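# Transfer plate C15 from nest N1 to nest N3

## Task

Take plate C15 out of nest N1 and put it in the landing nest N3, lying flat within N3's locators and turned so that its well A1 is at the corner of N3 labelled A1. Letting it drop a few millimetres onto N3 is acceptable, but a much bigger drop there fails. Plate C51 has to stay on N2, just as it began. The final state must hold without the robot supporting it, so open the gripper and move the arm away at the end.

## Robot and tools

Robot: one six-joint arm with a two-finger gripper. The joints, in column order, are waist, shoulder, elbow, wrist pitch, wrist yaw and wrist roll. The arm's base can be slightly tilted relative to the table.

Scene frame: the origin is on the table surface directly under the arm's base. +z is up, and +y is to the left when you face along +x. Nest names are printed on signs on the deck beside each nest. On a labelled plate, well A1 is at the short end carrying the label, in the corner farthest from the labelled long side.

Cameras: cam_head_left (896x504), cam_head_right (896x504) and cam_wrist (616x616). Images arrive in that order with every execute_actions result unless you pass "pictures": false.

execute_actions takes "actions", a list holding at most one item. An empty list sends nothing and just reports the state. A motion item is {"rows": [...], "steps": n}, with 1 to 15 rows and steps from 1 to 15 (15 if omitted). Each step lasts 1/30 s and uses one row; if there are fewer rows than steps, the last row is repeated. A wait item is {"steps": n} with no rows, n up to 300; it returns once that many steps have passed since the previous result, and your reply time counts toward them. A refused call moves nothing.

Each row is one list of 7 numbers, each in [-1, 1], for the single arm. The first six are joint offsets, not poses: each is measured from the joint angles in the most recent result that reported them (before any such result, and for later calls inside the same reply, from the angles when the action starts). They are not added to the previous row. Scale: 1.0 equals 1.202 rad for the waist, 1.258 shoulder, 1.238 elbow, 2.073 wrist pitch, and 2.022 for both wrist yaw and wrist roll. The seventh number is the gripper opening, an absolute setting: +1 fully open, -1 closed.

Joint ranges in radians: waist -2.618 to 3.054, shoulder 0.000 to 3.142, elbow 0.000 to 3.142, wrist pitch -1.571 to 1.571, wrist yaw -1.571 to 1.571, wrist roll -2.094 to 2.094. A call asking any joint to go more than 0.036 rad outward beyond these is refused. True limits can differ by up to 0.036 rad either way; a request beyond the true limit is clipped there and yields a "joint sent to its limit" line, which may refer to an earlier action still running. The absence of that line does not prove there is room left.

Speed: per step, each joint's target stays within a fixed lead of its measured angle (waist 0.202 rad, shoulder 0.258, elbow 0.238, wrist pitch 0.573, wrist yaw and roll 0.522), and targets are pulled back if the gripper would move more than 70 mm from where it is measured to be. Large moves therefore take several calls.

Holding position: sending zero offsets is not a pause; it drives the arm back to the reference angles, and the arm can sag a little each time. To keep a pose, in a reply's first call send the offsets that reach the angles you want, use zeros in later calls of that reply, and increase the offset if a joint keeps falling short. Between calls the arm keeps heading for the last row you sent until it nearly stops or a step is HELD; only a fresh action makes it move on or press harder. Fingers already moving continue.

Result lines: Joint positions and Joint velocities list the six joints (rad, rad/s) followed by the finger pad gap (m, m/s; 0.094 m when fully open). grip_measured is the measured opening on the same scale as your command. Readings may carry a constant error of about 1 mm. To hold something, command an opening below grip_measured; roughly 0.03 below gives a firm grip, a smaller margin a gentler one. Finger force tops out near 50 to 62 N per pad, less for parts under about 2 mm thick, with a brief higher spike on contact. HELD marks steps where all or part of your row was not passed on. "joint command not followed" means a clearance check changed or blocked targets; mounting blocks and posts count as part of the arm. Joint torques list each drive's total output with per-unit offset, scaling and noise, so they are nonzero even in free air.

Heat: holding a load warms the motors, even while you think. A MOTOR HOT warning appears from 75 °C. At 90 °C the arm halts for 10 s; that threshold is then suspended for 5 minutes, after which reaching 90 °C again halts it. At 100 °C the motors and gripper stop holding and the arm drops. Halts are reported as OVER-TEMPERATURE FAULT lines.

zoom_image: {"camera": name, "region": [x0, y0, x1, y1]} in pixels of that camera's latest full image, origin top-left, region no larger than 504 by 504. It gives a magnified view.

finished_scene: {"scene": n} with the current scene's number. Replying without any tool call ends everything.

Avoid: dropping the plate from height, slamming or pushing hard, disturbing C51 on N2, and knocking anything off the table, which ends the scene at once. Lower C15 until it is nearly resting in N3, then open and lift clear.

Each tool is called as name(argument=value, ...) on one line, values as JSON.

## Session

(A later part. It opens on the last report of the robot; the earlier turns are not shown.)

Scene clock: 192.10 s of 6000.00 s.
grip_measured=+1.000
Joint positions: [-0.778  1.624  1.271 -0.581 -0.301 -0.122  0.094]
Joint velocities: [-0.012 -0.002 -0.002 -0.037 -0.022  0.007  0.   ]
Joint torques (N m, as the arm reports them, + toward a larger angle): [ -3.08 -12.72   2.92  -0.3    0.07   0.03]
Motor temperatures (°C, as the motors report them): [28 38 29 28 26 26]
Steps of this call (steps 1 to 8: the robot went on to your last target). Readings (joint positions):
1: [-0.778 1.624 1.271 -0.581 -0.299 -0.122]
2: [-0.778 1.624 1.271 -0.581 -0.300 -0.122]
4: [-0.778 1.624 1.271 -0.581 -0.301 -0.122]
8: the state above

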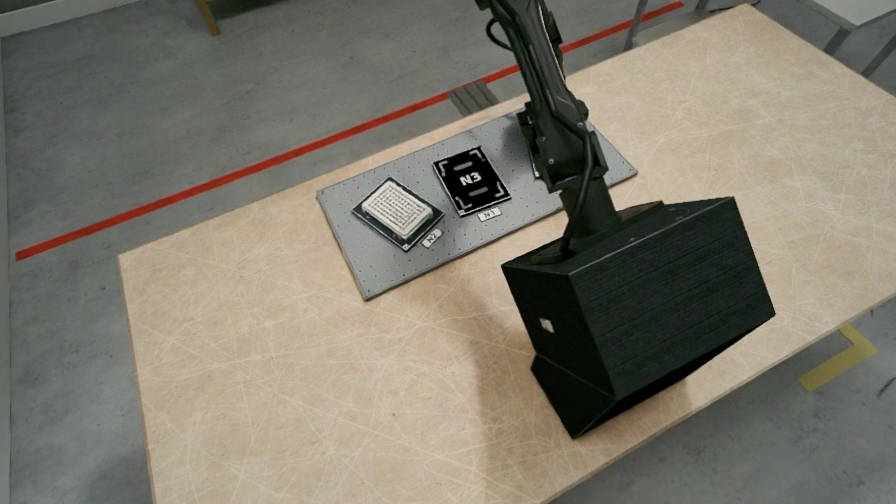

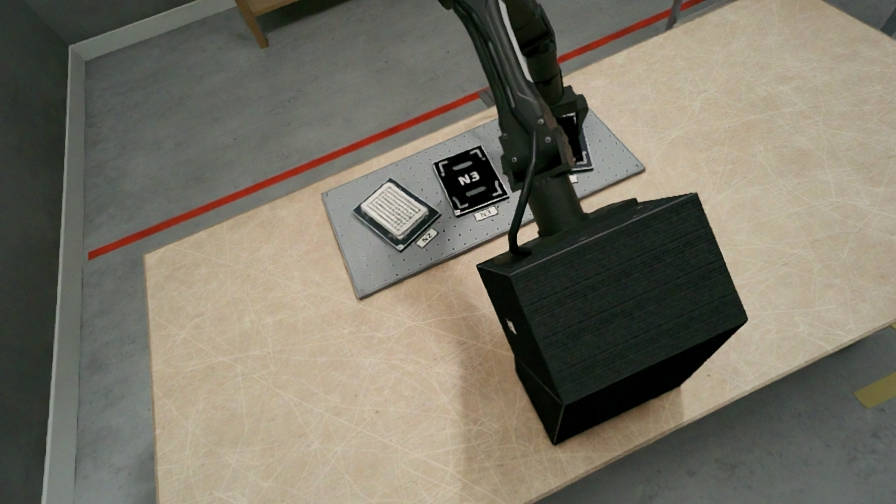

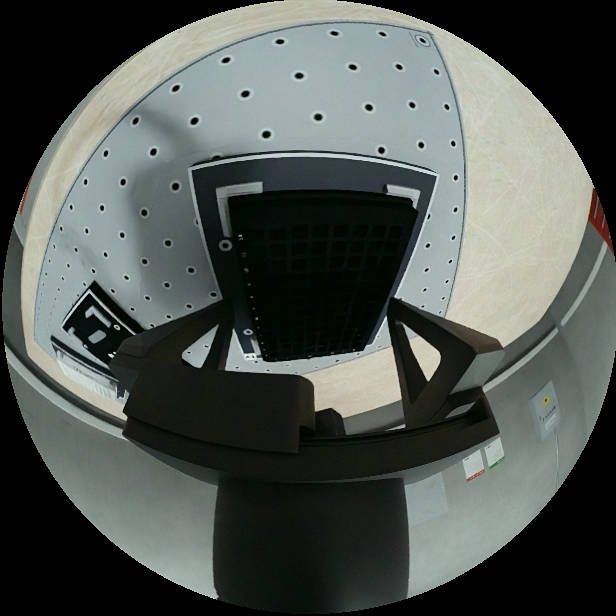

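execute_actions(actions=[{"rows":[[0,0.002,0,0.001,0.001,0,1],[0,0.004,0,0.002,0.002,0,1],[0,0.006,0,0.003,0.003,0,1],[0,0.008,0,0.004,0.004,0,1],[0,0.010,0,0.005,0.005,0,1],[0,0.012,0,0.006,0.005,0,1],[0,0.014,0,0.007,0.005,0,1],[0,0.016,0,0.008,0.005,0,1],[0,0.018,0,0.009,0.005,0,1],[0,0.020,0,0.009,0.005,0,1]]}])

zoom_image(camera="cam_wrist", region=[190,230,430,380])

Scene clock: 204.13 s of 6000.00 s.
grip_measured=+1.000
Joint positions: [-0.778  1.631  1.271 -0.58  -0.302 -0.122  0.094]
Joint velocities: [ 0.017  0.002 -0.007  0.007 -0.007  0.066  0.   ]
Joint torques (N m, as the arm reports them, + toward a larger angle): [-3.1  -8.57  2.97 -0.11  0.14 -0.02]
Motor temperatures (°C, as the motors report them): [28 40 29 28 26 26]
Steps of this call (steps 1 to 15: the robot went on to your last target; steps 16 to 90: nothing new was sent; then 8.53 s passed at rest; steps 91 to 105: all 15 steps of this action). Readings (joint positions):
91: [-0.778 1.624 1.271 -0.581 -0.302 -0.122]
92: [-0.778 1.624 1.271 -0.581 -0.302 -0.122]
94: [-0.778 1.624 1.271 -0.581 -0.302 -0.122]
98: [-0.778 1.629 1.271 -0.580 -0.301 -0.122]
105: the state above

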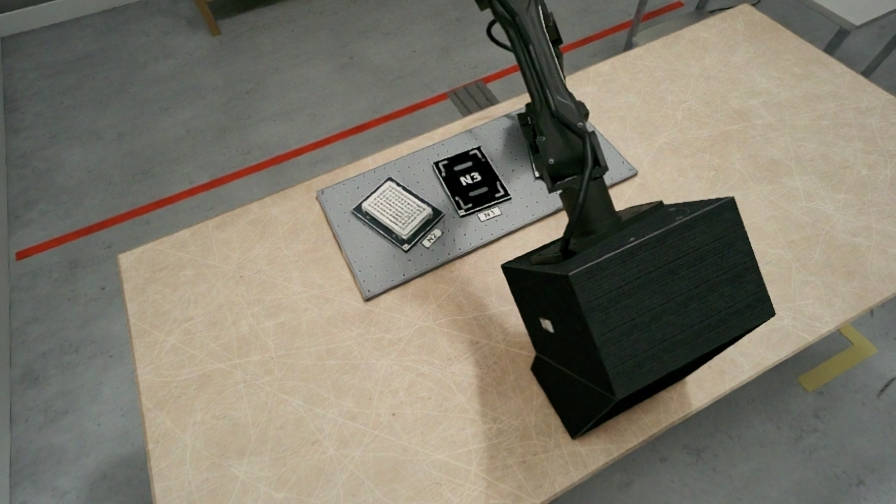

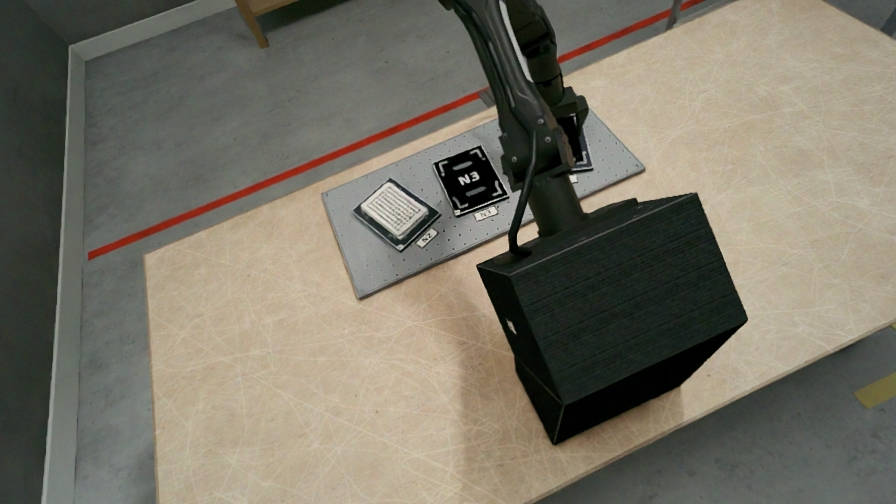

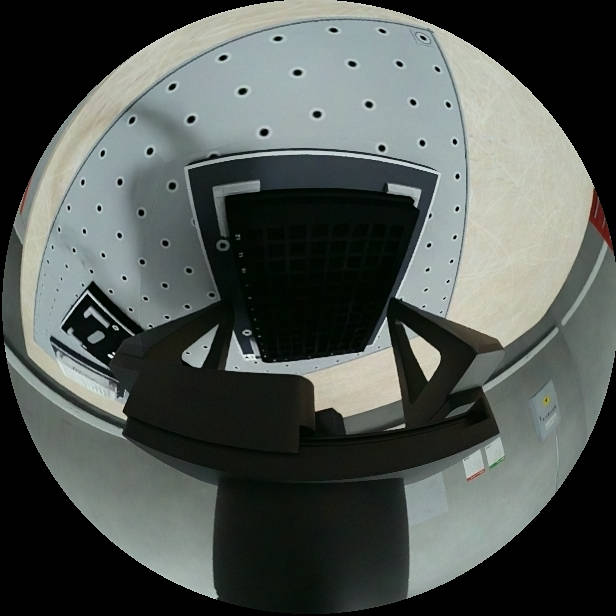

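Region (190, 230, 430, 380) of cam_wrist's 616x616 image, scaled by 2.100, with more detail than that image has; it fills the top 315 rows of this view, and the rest is white.

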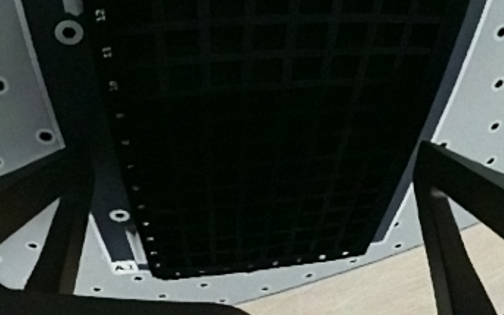

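execute_actions(actions=[{"rows":[[0,-0.006,0,0,0,0,1],[0,-0.012,0,0,0,0,1],[0,-0.017,0,0,0,0,0.95],[0,-0.02,0,0,0,0,0.9],[0,-0.021,0,0,0,0,0.87],[0,-0.021,0,0,0,0,0.84],[0,-0.021,0,0,0,0,0.81],[0,-0.021,0,0,0,0,0.78],[0,-0.021,0,0,0,0,0.76],[0,-0.021,0,0,0,0,0.74],[0,-0.021,0,0,0,0,0.72],[0,-0.021,0,0,0,0,0.70],[0,-0.021,0,0,0,0,0.69]]}], pictures=false)

execute_actions(actions=[{"steps":15}])

Scene clock: 213.37 s of 6000.00 s.
grip_measured=+0.693
Joint positions: [-0.776  1.63   1.271 -0.58  -0.304 -0.122  0.08 ]
Joint velocities: [-0.037 -0.002 -0.002 -0.051  0.037 -0.037 -0.001]
Joint torques (N m, as the arm reports them, + toward a larger angle): [ -3.29 -12.82   2.82  -0.32   0.05  -0.02]
Motor temperatures (°C, as the motors report them): [28 40 29 28 26 26]
Steps of this call (steps 1 to 15: the robot went on to your last target; steps 16 to 90: nothing new was sent; then 5.73 s passed at rest; steps 91 to 105: all 15 steps of this action). Readings (joint positions):
91: [-0.778 1.631 1.271 -0.580 -0.303 -0.122]
92: [-0.778 1.631 1.271 -0.580 -0.303 -0.122]
94: [-0.777 1.630 1.271 -0.580 -0.304 -0.122]
98: [-0.776 1.630 1.271 -0.580 -0.304 -0.122]
105: the state above

Scene clock: 213.87 s of 6000.00 s.
grip_measured=+0.693
Joint positions: [-0.776  1.63   1.271 -0.58  -0.304 -0.122  0.08 ]
Joint velocities: [ 0.007 -0.007  0.002 -0.007  0.007  0.022 -0.001]
Joint torques (N m, as the arm reports them, + toward a larger angle): [ -3.29 -12.67   2.9   -0.31   0.08  -0.01]
Motor temperatures (°C, as the motors report them): [28 40 29 28 26 26]
Steps of this call (steps 1 to 15: the robot went on to your last target). Readings (joint positions):
1: [-0.776 1.630 1.271 -0.580 -0.304 -0.122]
2: [-0.776 1.630 1.271 -0.580 -0.304 -0.122]
4: [-0.776 1.630 1.271 -0.580 -0.304 -0.122]
8: [-0.776 1.630 1.271 -0.580 -0.304 -0.122]
15: the state above
The arm was judged still, so your last target was given up. Only a new action makes it travel on or press farther. Fingers that are still opening or closing keep moving.

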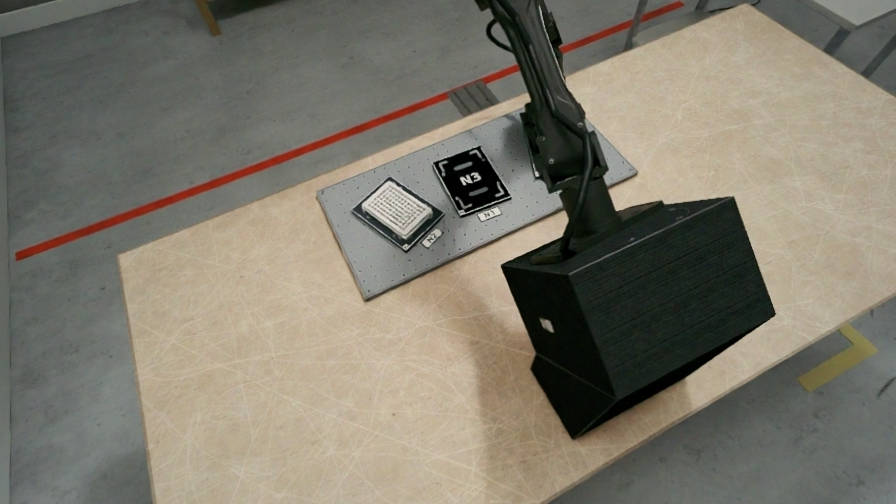

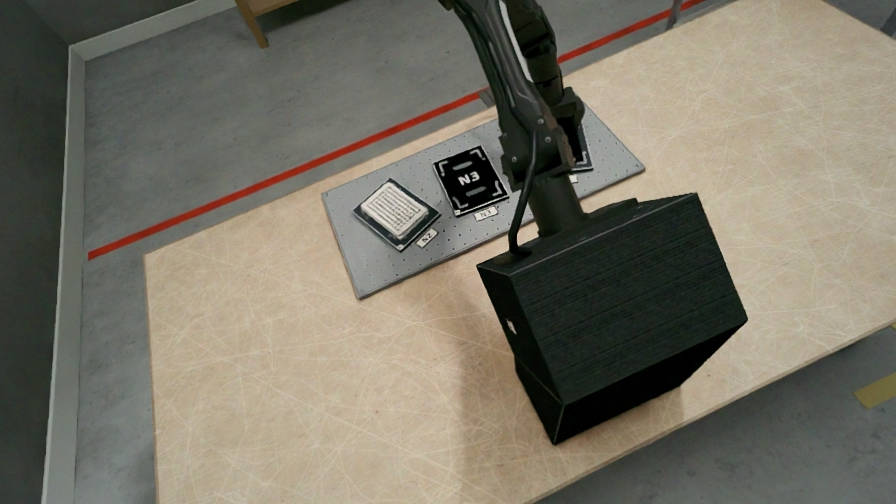

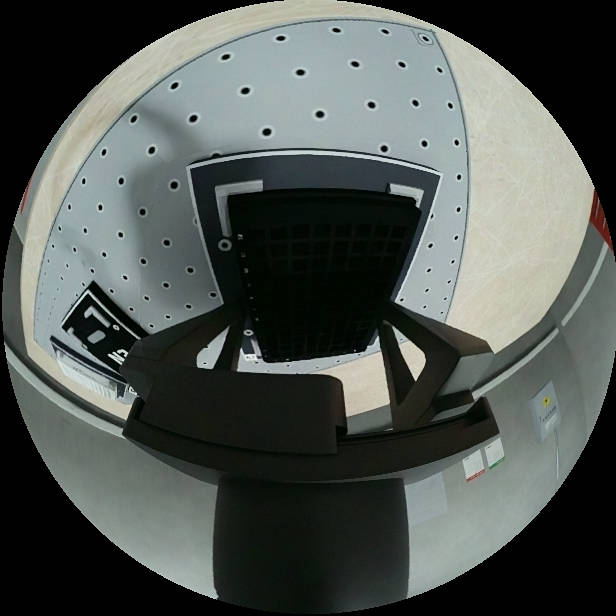

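execute_actions(actions=[{"rows":[[0,-0.015,0,0,0,0,0.67],[0,-0.015,0,0,0,0,0.65],[0,-0.015,0,0,0,0,0.63],[0,-0.015,0,0,0,0,0.62]]}])

Scene clock: 219.53 s of 6000.00 s.
grip_measured=+0.623
Joint positions: [-0.776  1.63   1.271 -0.58  -0.304 -0.122  0.076]
Joint velocities: [-0.007  0.012 -0.007 -0.022 -0.037  0.037 -0.001]
Joint torques (N m, as the arm reports them, + toward a larger angle): [ -3.13 -11.96   2.99  -0.31   0.04   0.02]
Motor temperatures (°C, as the motors report them): [28 41 29 28 26 26]
Steps of this call (steps 1 to 90: nothing new was sent; then 2.17 s passed at rest; steps 91 to 105: all 15 steps of this action). Readings (joint positions):
91: [-0.776 1.630 1.271 -0.580 -0.304 -0.122]
92: [-0.776 1.630 1.271 -0.580 -0.304 -0.122]
94: [-0.776 1.630 1.271 -0.580 -0.304 -0.122]
98: [-0.776 1.630 1.271 -0.580 -0.304 -0.122]
105: the state above

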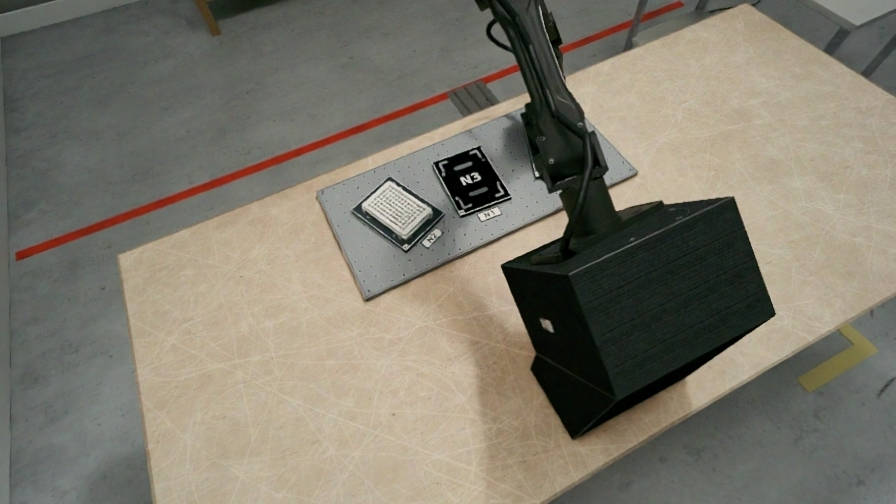

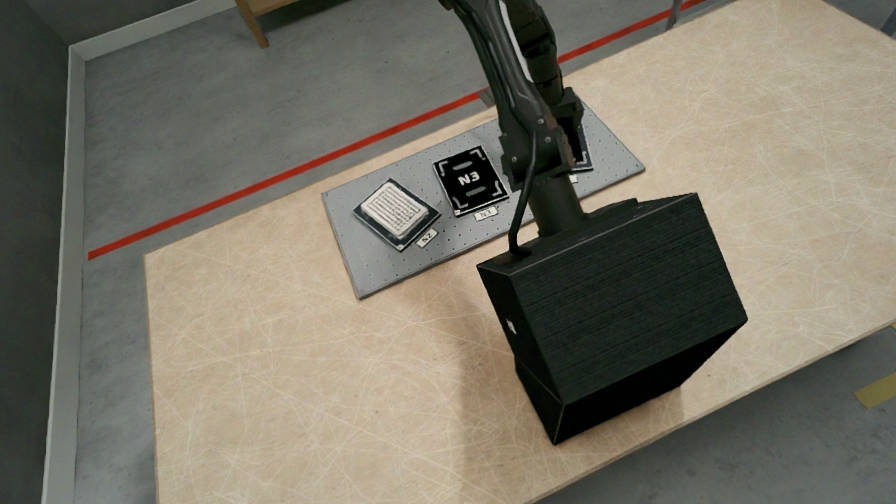

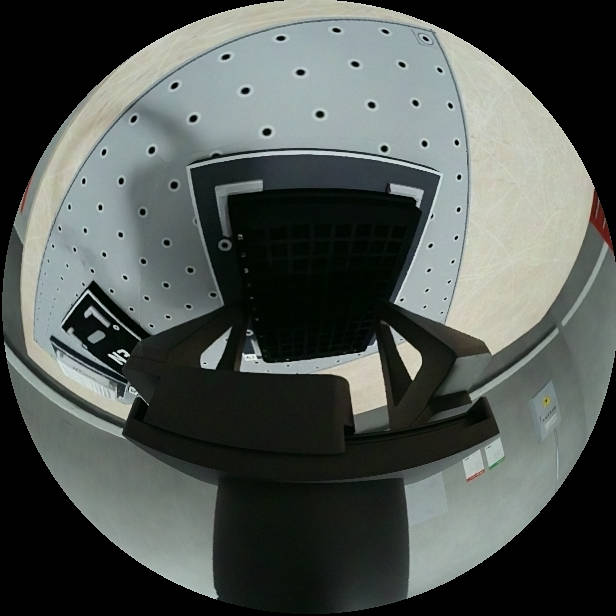

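execute_actions(actions=[{"rows":[[0,-0.015,0,0,0,0,0.7],[0,-0.015,0,0,0,0,0.8],[0,-0.015,0,0,0,0,0.9],[0,-0.015,0,0,0,0,1]]}], pictures=false)

zoom_image(camera="cam_wrist", region=[190,230,430,380])

zoom_image(camera="cam_head_right", region=[530,90,610,180])

Scene clock: 240.83 s of 6000.00 s.
grip_measured=+0.999
Joint positions: [-0.776  1.63   1.271 -0.58  -0.301 -0.122  0.094]
Joint velocities: [-0.012  0.007  0.012 -0.037  0.007 -0.007 -0.001]
Joint torques (N m, as the arm reports them, + toward a larger angle): [ -3.12 -11.93   2.94  -0.29   0.07  -0.05]
Motor temperatures (°C, as the motors report them): [28 42 29 28 26 26]
Steps of this call (steps 1 to 15: the robot went on to your last target; steps 16 to 90: nothing new was sent; then 17.80 s passed at rest; steps 91 to 105: all 15 steps of this action). Readings (joint positions):
91: [-0.776 1.630 1.271 -0.580 -0.304 -0.122]
92: [-0.776 1.630 1.271 -0.580 -0.304 -0.122]
94: [-0.776 1.630 1.271 -0.580 -0.304 -0.122]
98: [-0.776 1.630 1.271 -0.580 -0.301 -0.122]
105: the state above

Region (190, 230, 430, 380) of cam_wrist's 616x616 image, scaled by 2.100, with more detail than that image has; it fills the top 315 rows of this view, and the rest is white.

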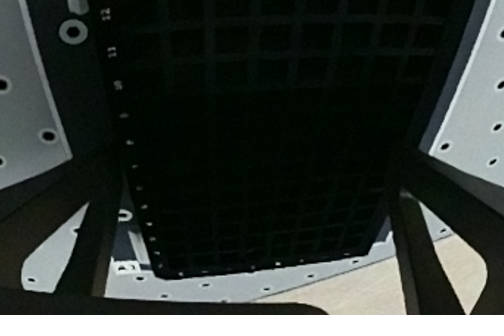

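Region (530, 90, 610, 180) of cam_head_right's 896x504 image, scaled by 5.600, with more detail than that image has.

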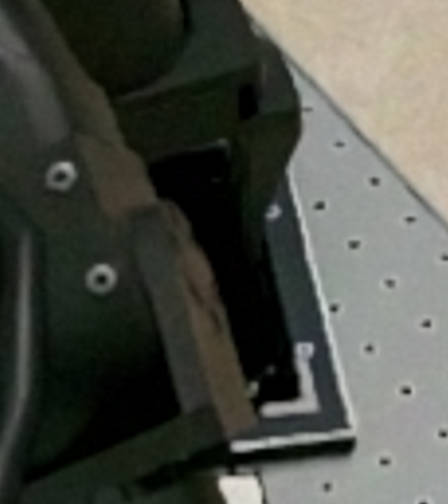

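execute_actions(actions=[{"rows":[[0,-0.015,0,0,0,0,0.9],[0,-0.015,0,0,0,0,0.8],[0,-0.015,0,0,0,0,0.72],[0,-0.015,0,0,0,0,0.66],[0,-0.015,0,0,0,0,0.62],[0,-0.015,0,0,0,0,0.59],[0,-0.015,0,0,0,0,0.56],[0,-0.015,0,0,0,0,0.53],[0,-0.015,0,0,0,0,0.5]]}])

zoom_image(camera="cam_wrist", region=[190,230,430,380])

Scene clock: 257.70 s of 6000.00 s.
grip_measured=+0.504
Joint positions: [-0.774  1.63   1.271 -0.58  -0.303 -0.122  0.071]
Joint velocities: [ 0.007 -0.012  0.002 -0.051  0.022 -0.095 -0.   ]
Joint torques (N m, as the arm reports them, + toward a larger angle): [ -3.34 -11.92   2.77  -0.34   0.07  -0.02]
Motor temperatures (°C, as the motors report them): [28 42 29 28 26 26]
Steps of this call (steps 1 to 15: the robot went on to your last target; steps 16 to 90: nothing new was sent; then 13.37 s passed at rest; steps 91 to 105: all 15 steps of this action). Readings (joint positions):
91: [-0.776 1.630 1.271 -0.580 -0.301 -0.122]
92: [-0.775 1.630 1.271 -0.580 -0.302 -0.122]
94: [-0.775 1.630 1.271 -0.580 -0.302 -0.122]
98: [-0.775 1.630 1.271 -0.580 -0.302 -0.122]
105: the state above

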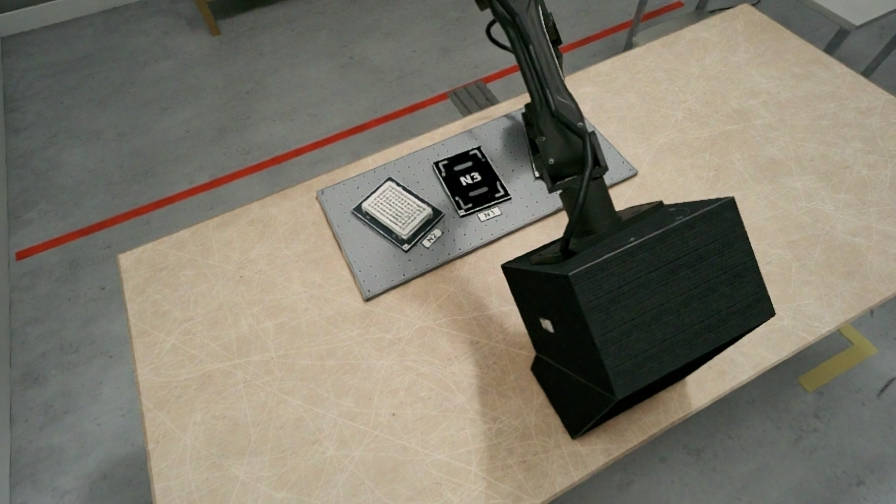

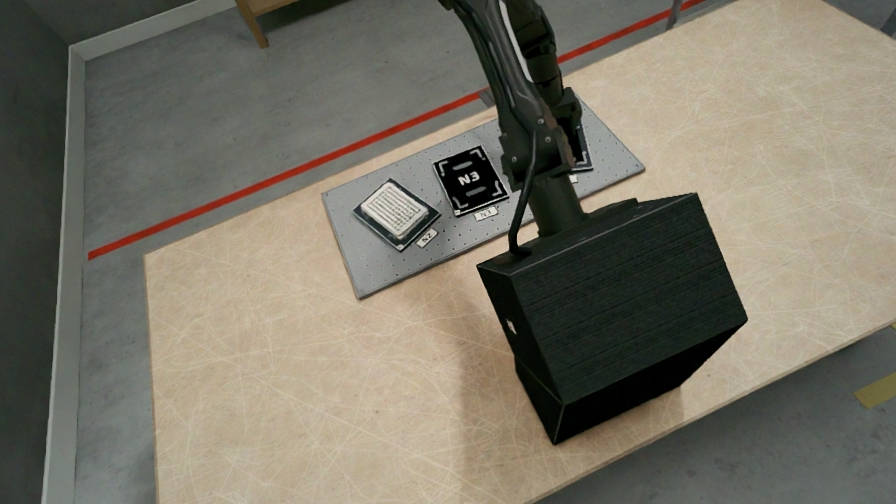

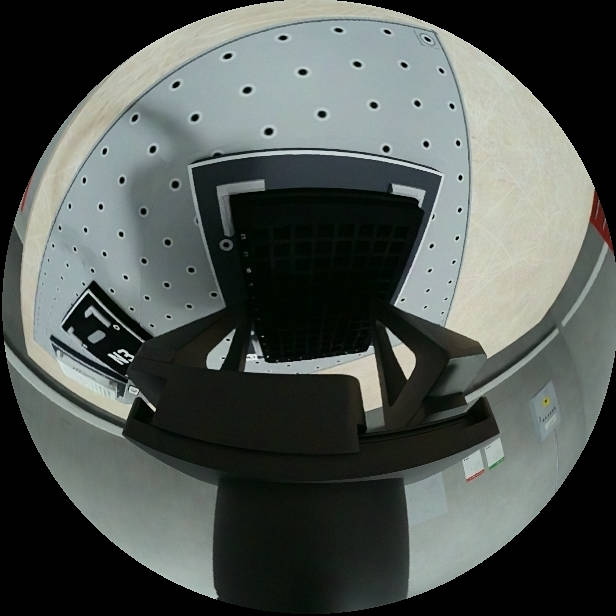

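Region (190, 230, 430, 380) of cam_wrist's 616x616 image, scaled by 2.100, with more detail than that image has; it fills the top 315 rows of this view, and the rest is white.

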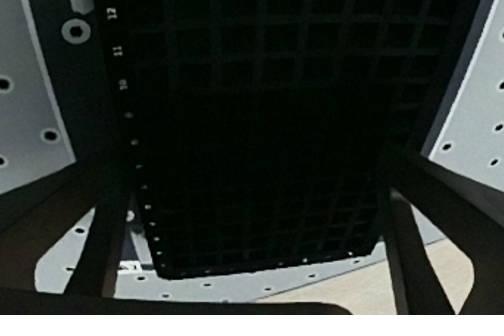

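execute_actions(actions=[{"rows":[[0,-0.015,0,0,0,0,0.7],[0,-0.015,0,0,0,0,0.85],[0,-0.015,0,0,0,0,1]]}], pictures=false)

zoom_image(camera="cam_head_left", region=[500,60,700,260])

Scene clock: 281.30 s of 6000.00 s.
grip_measured=+0.999
Joint positions: [-0.774  1.629  1.271 -0.58  -0.298 -0.122  0.094]
Joint velocities: [-0.027 -0.002 -0.007  0.051 -0.007 -0.066 -0.001]
Joint torques (N m, as the arm reports them, + toward a larger angle): [ -3.16 -12.04   2.94  -0.31   0.02   0.03]
Motor temperatures (°C, as the motors report them): [28 43 29 28 26 26]
Steps of this call (steps 1 to 15: the robot went on to your last target; steps 16 to 90: nothing new was sent; then 20.10 s passed at rest; steps 91 to 105: all 15 steps of this action). Readings (joint positions):
91: [-0.774 1.630 1.271 -0.580 -0.303 -0.122]
92: [-0.774 1.630 1.271 -0.580 -0.303 -0.122]
94: [-0.774 1.630 1.271 -0.580 -0.301 -0.122]
98: [-0.774 1.629 1.271 -0.580 -0.298 -0.122]
105: the state above

Region (500, 60, 700, 260) of cam_head_left's 896x504 image, scaled by 2.520, with more detail than that image has.

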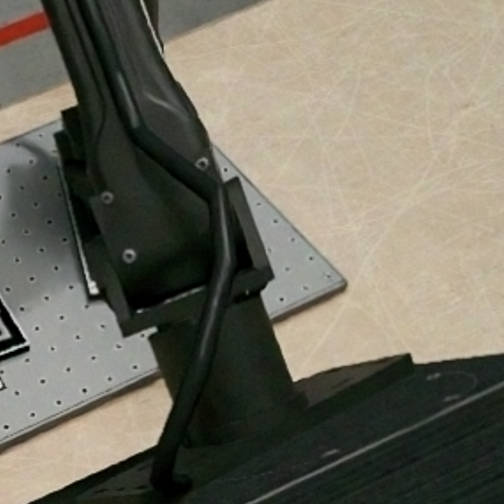

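execute_actions(actions=[{"rows":[[0,0,-0.004,0.004,0,0,1],[0,0,-0.008,0.008,0,0,1],[0,0,-0.012,0.012,0,0,1],[0,0,-0.016,0.016,0,0,1],[0,0,-0.02,0.02,0,0,1],[0,0,-0.024,0.024,0,0,1],[0,0,-0.028,0.028,0,0,1],[0,0,-0.032,0.031,0,0,1],[0,0,-0.035,0.033,0,0,1]]}])

zoom_image(camera="cam_wrist", region=[170,150,450,380])

Scene clock: 293.23 s of 6000.00 s.
grip_measured=+0.999
Joint positions: [-0.774  1.623  1.254 -0.557 -0.3   -0.125  0.094]
Joint velocities: [-0.002  0.012  0.007 -0.066  0.007 -0.007 -0.   ]
Joint torques (N m, as the arm reports them, + toward a larger angle): [-3.21 -9.68  1.26  0.19  0.09  0.03]
Motor temperatures (°C, as the motors report them): [28 43 29 28 26 26]
Steps of this call (steps 1 to 15: the robot went on to your last target; steps 16 to 90: nothing new was sent; then 8.43 s passed at rest; steps 91 to 105: all 15 steps of this action). Readings (joint positions):
91: [-0.774 1.629 1.271 -0.580 -0.298 -0.122]
92: [-0.774 1.629 1.271 -0.580 -0.298 -0.122]
94: [-0.774 1.629 1.271 -0.580 -0.298 -0.123]
98: [-0.774 1.627 1.264 -0.570 -0.300 -0.124]
105: the state above

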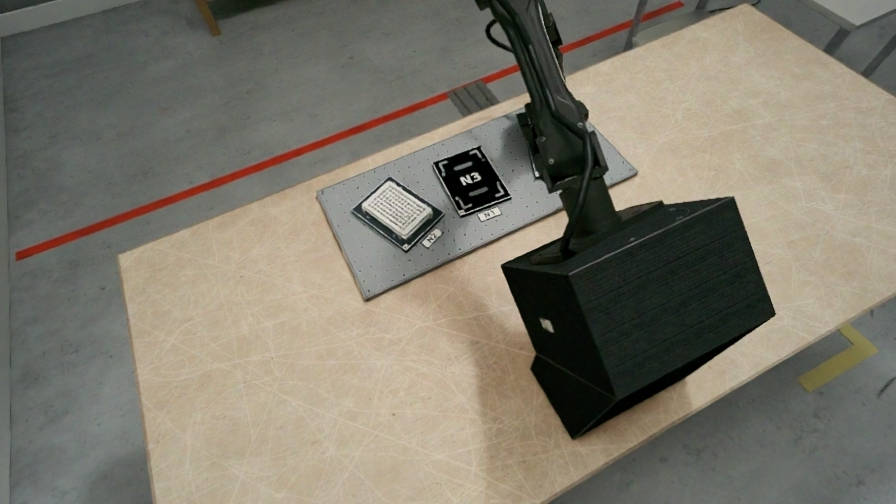

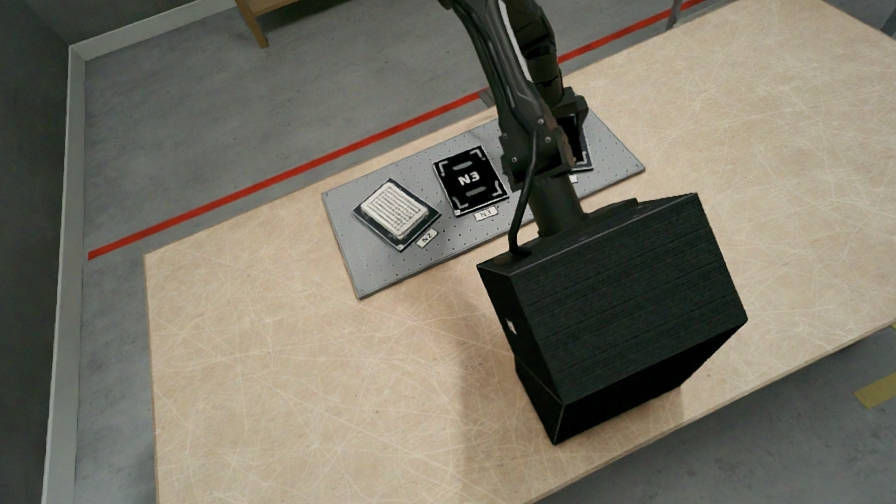

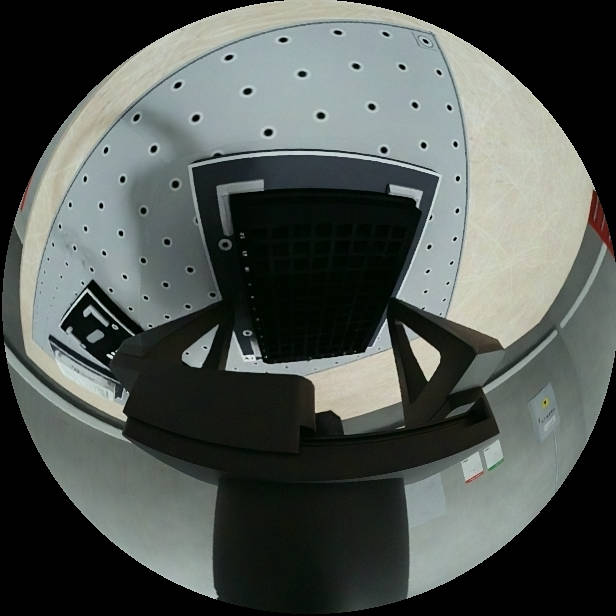

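Region (170, 150, 450, 380) of cam_wrist's 616x616 image, scaled by 1.800, with more detail than that image has; it fills the top 414 rows of this view, and the rest is white.

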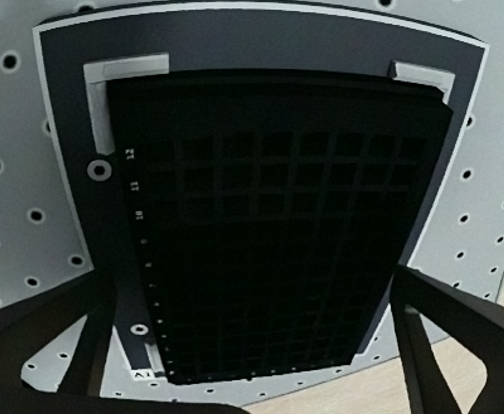

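execute_actions(actions=[{"rows":[[0,-0.008,0,0,0,0,1],[0,-0.016,0,0,0,0,1],[0,-0.022,0,0,0,0,1],[0,-0.026,0,0,0.002,0,1],[0,-0.028,0,0,0.004,0,1],[0,-0.028,0,0,0.006,0,1],[0,-0.028,0,0,0.008,0,1],[0,-0.028,0,0,0.009,0,1],[0,-0.028,0,0,0.010,0,1]]}], pictures=false)

execute_actions(actions=[{"steps":8}])

zoom_image(camera="cam_wrist", region=[170,150,450,380])

Scene clock: 326.87 s of 6000.00 s.
grip_measured=+0.999
Joint positions: [-0.774  1.61   1.254 -0.558 -0.291 -0.125  0.094]
Joint velocities: [ 0.012  0.002  0.027  0.007 -0.007 -0.081  0.001]
Joint torques (N m, as the arm reports them, + toward a larger angle): [ -3.02 -12.55   2.87  -0.31   0.19   0.03]
Motor temperatures (°C, as the motors report them): [28 41 29 28 26 26]
Steps of this call (steps 1 to 15: the robot went on to your last target; steps 16 to 90: nothing new was sent; then 30.13 s passed at rest; steps 91 to 105: all 15 steps of this action). Readings (joint positions):
91: [-0.774 1.621 1.254 -0.558 -0.300 -0.125]
92: [-0.774 1.620 1.254 -0.558 -0.299 -0.125]
94: [-0.774 1.618 1.254 -0.558 -0.298 -0.125]
98: [-0.774 1.612 1.254 -0.558 -0.296 -0.125]
105: the state above

Scene clock: 327.13 s of 6000.00 s.
grip_measured=+0.999
Joint positions: [-0.774  1.61   1.254 -0.558 -0.29  -0.125  0.094]
Joint velocities: [ 0.007  0.002 -0.002  0.051  0.007 -0.051  0.   ]
Joint torques (N m, as the arm reports them, + toward a larger angle): [ -3.08 -12.45   2.77  -0.27   0.15   0.  ]
Motor temperatures (°C, as the motors report them): [28 41 29 28 26 26]
Steps of this call (steps 1 to 8: the robot went on to your last target). Readings (joint positions):
1: [-0.774 1.610 1.254 -0.558 -0.291 -0.125]
2: [-0.774 1.610 1.254 -0.558 -0.290 -0.125]
4: [-0.774 1.610 1.254 -0.558 -0.290 -0.125]
8: the state above

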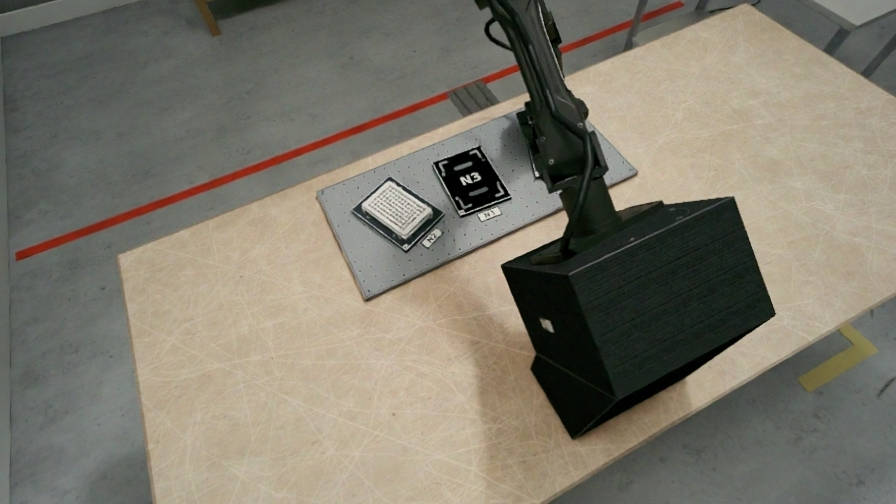

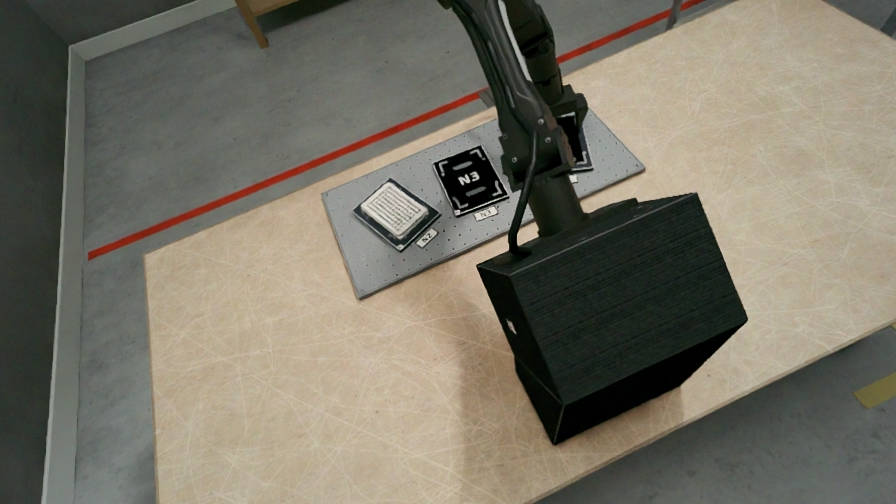

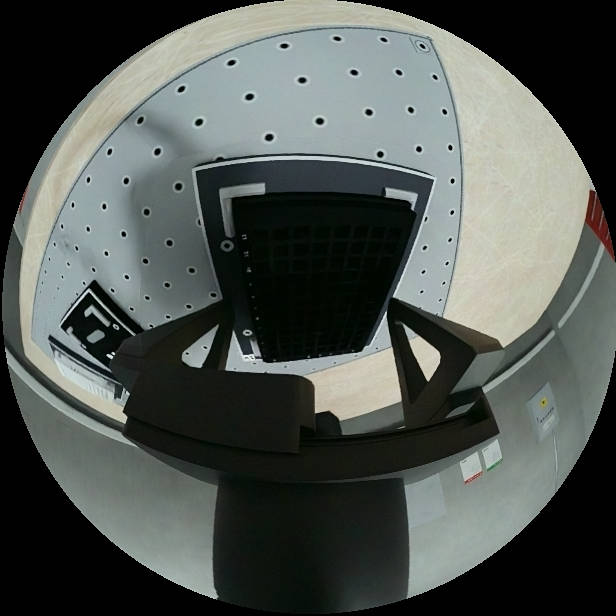

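Region (170, 150, 450, 380) of cam_wrist's 616x616 image, scaled by 1.800, with more detail than that image has; it fills the top 414 rows of this view, and the rest is white.

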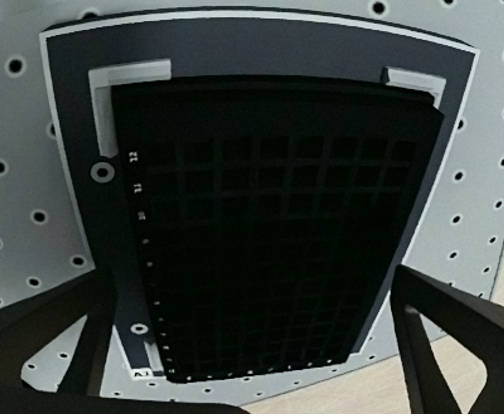

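execute_actions(actions=[{"rows":[[0,0.002,0,0.001,0,0,1],[0,0.004,0,0.002,0,0,1],[0,0.006,0,0.003,0,0,1],[0,0.008,0,0.004,0,0,1],[0,0.010,0,0.005,0,0,1],[0,0.012,0,0.006,0,0,1],[0,0.014,0,0.007,0,0,1],[0,0.016,0,0.008,0,0,1],[0,0.018,0,0.009,0,0,1],[0,0.020,0,0.010,0,0,1],[0,0.022,0,0.011,0,0,1],[0,0.024,0,0.012,0,0,1],[0,0.026,0,0.013,0,0,1],[0,0.028,0,0.014,0,0,1]]}])

zoom_image(camera="cam_wrist", region=[170,150,450,380])

zoom_image(camera="cam_head_right", region=[530,90,610,180])

Scene clock: 361.70 s of 6000.00 s.
grip_measured=+0.999
Joint positions: [-0.774  1.62   1.254 -0.556 -0.291 -0.126  0.094]
Joint velocities: [ 0.002 -0.017  0.012  0.022 -0.037  0.037 -0.001]
Joint torques (N m, as the arm reports them, + toward a larger angle): [-3.06 -8.09  2.64  0.    0.09 -0.02]
Motor temperatures (°C, as the motors report them): [28 43 29 28 26 26]
Steps of this call (steps 1 to 15: the robot went on to your last target; steps 16 to 90: nothing new was sent; then 31.07 s passed at rest; steps 91 to 105: all 15 steps of this action). Readings (joint positions):
91: [-0.774 1.610 1.254 -0.558 -0.290 -0.125]
92: [-0.774 1.610 1.254 -0.558 -0.290 -0.125]
94: [-0.774 1.610 1.254 -0.558 -0.290 -0.125]
98: [-0.774 1.615 1.254 -0.556 -0.290 -0.125]
105: the state above

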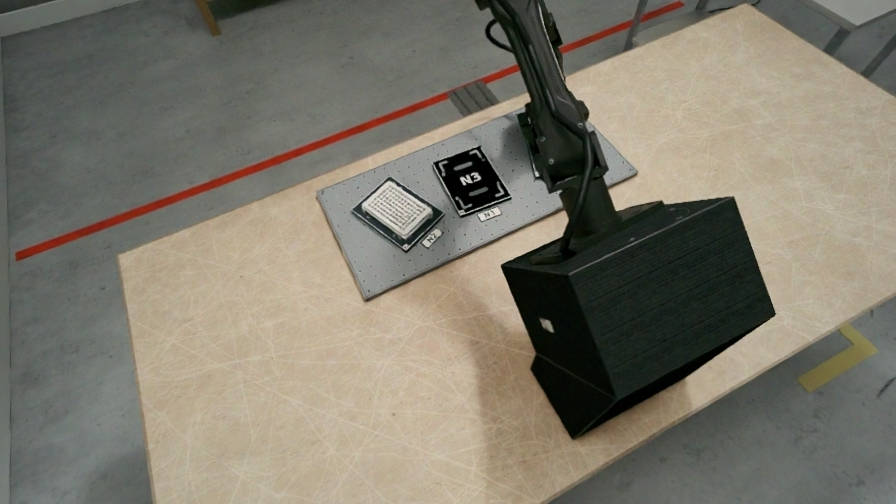

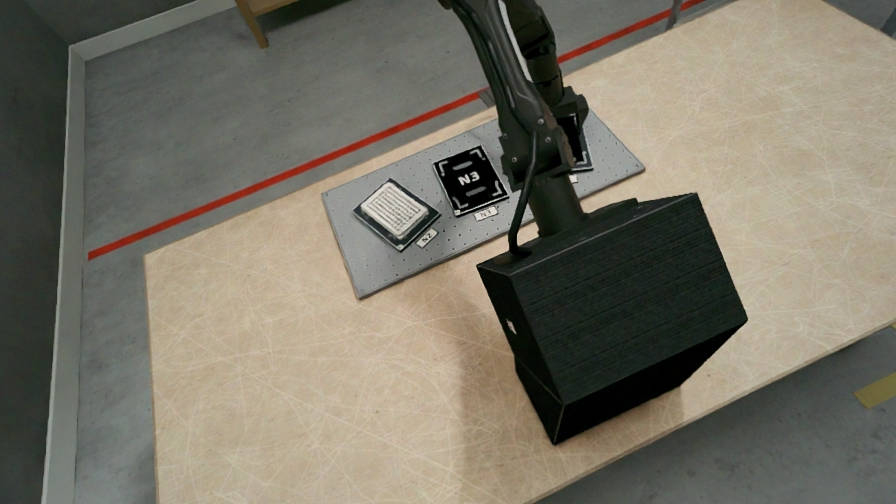

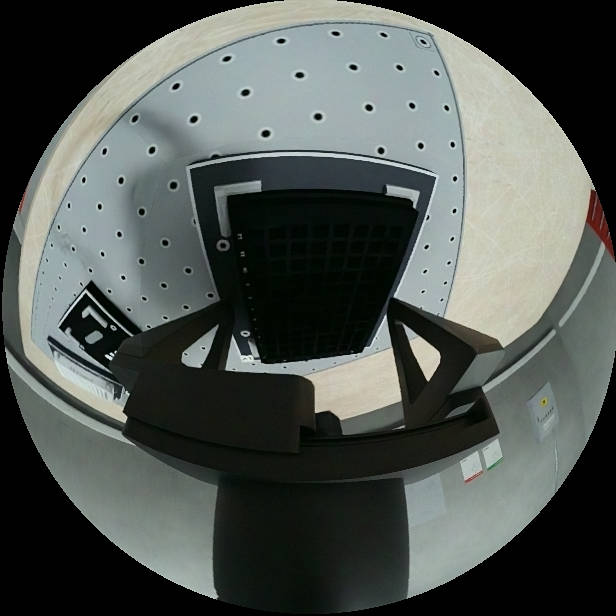

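Region (170, 150, 450, 380) of cam_wrist's 616x616 image, scaled by 1.800, with more detail than that image has; it fills the top 414 rows of this view, and the rest is white.

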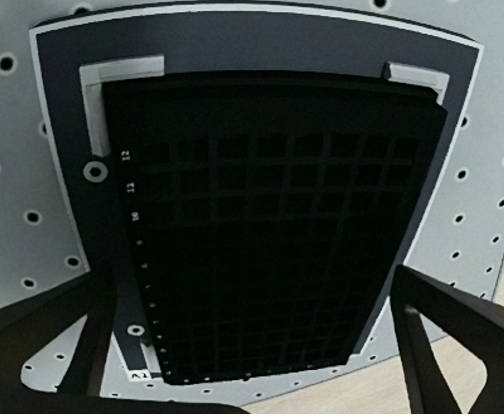

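Region (530, 90, 610, 180) of cam_head_right's 896x504 image, scaled by 5.600, with more detail than that image has.

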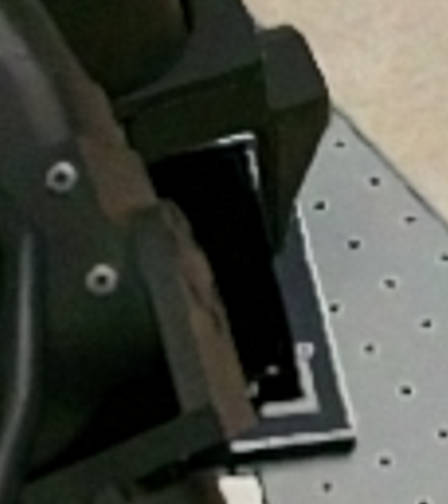

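zoom_image(camera="cam_head_right", region=[560,100,600,170])

zoom_image(camera="cam_wrist", region=[340,230,440,360])

zoom_image(camera="cam_wrist", region=[190,230,290,370])

Region (560, 100, 600, 170) of cam_head_right's 896x504 image, scaled by 7.200, with more detail than that image has; it fills the left 288 columns of this view, and the rest is white.

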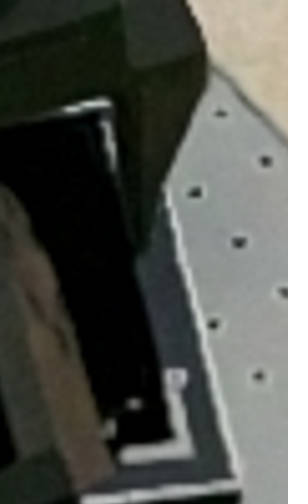

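Region (340, 230, 440, 360) of cam_wrist's 616x616 image, scaled by 3.877, with more detail than that image has; it fills the left 388 columns of this view, and the rest is white.

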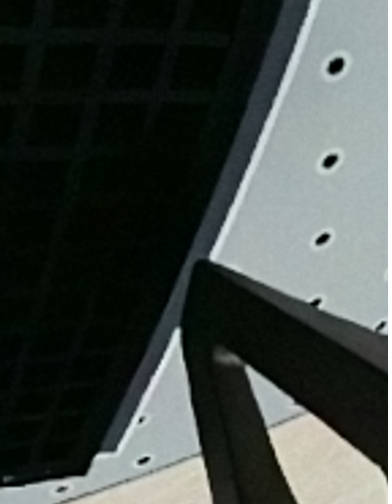

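Region (190, 230, 290, 370) of cam_wrist's 616x616 image, scaled by 3.600, with more detail than that image has; it fills the left 360 columns of this view, and the rest is white.

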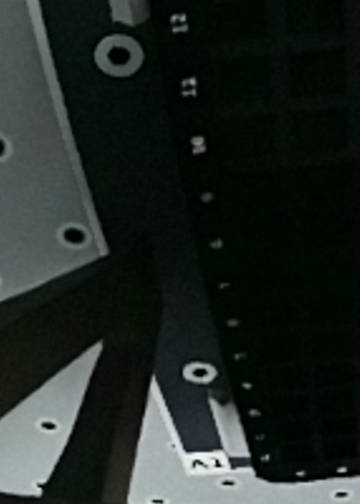

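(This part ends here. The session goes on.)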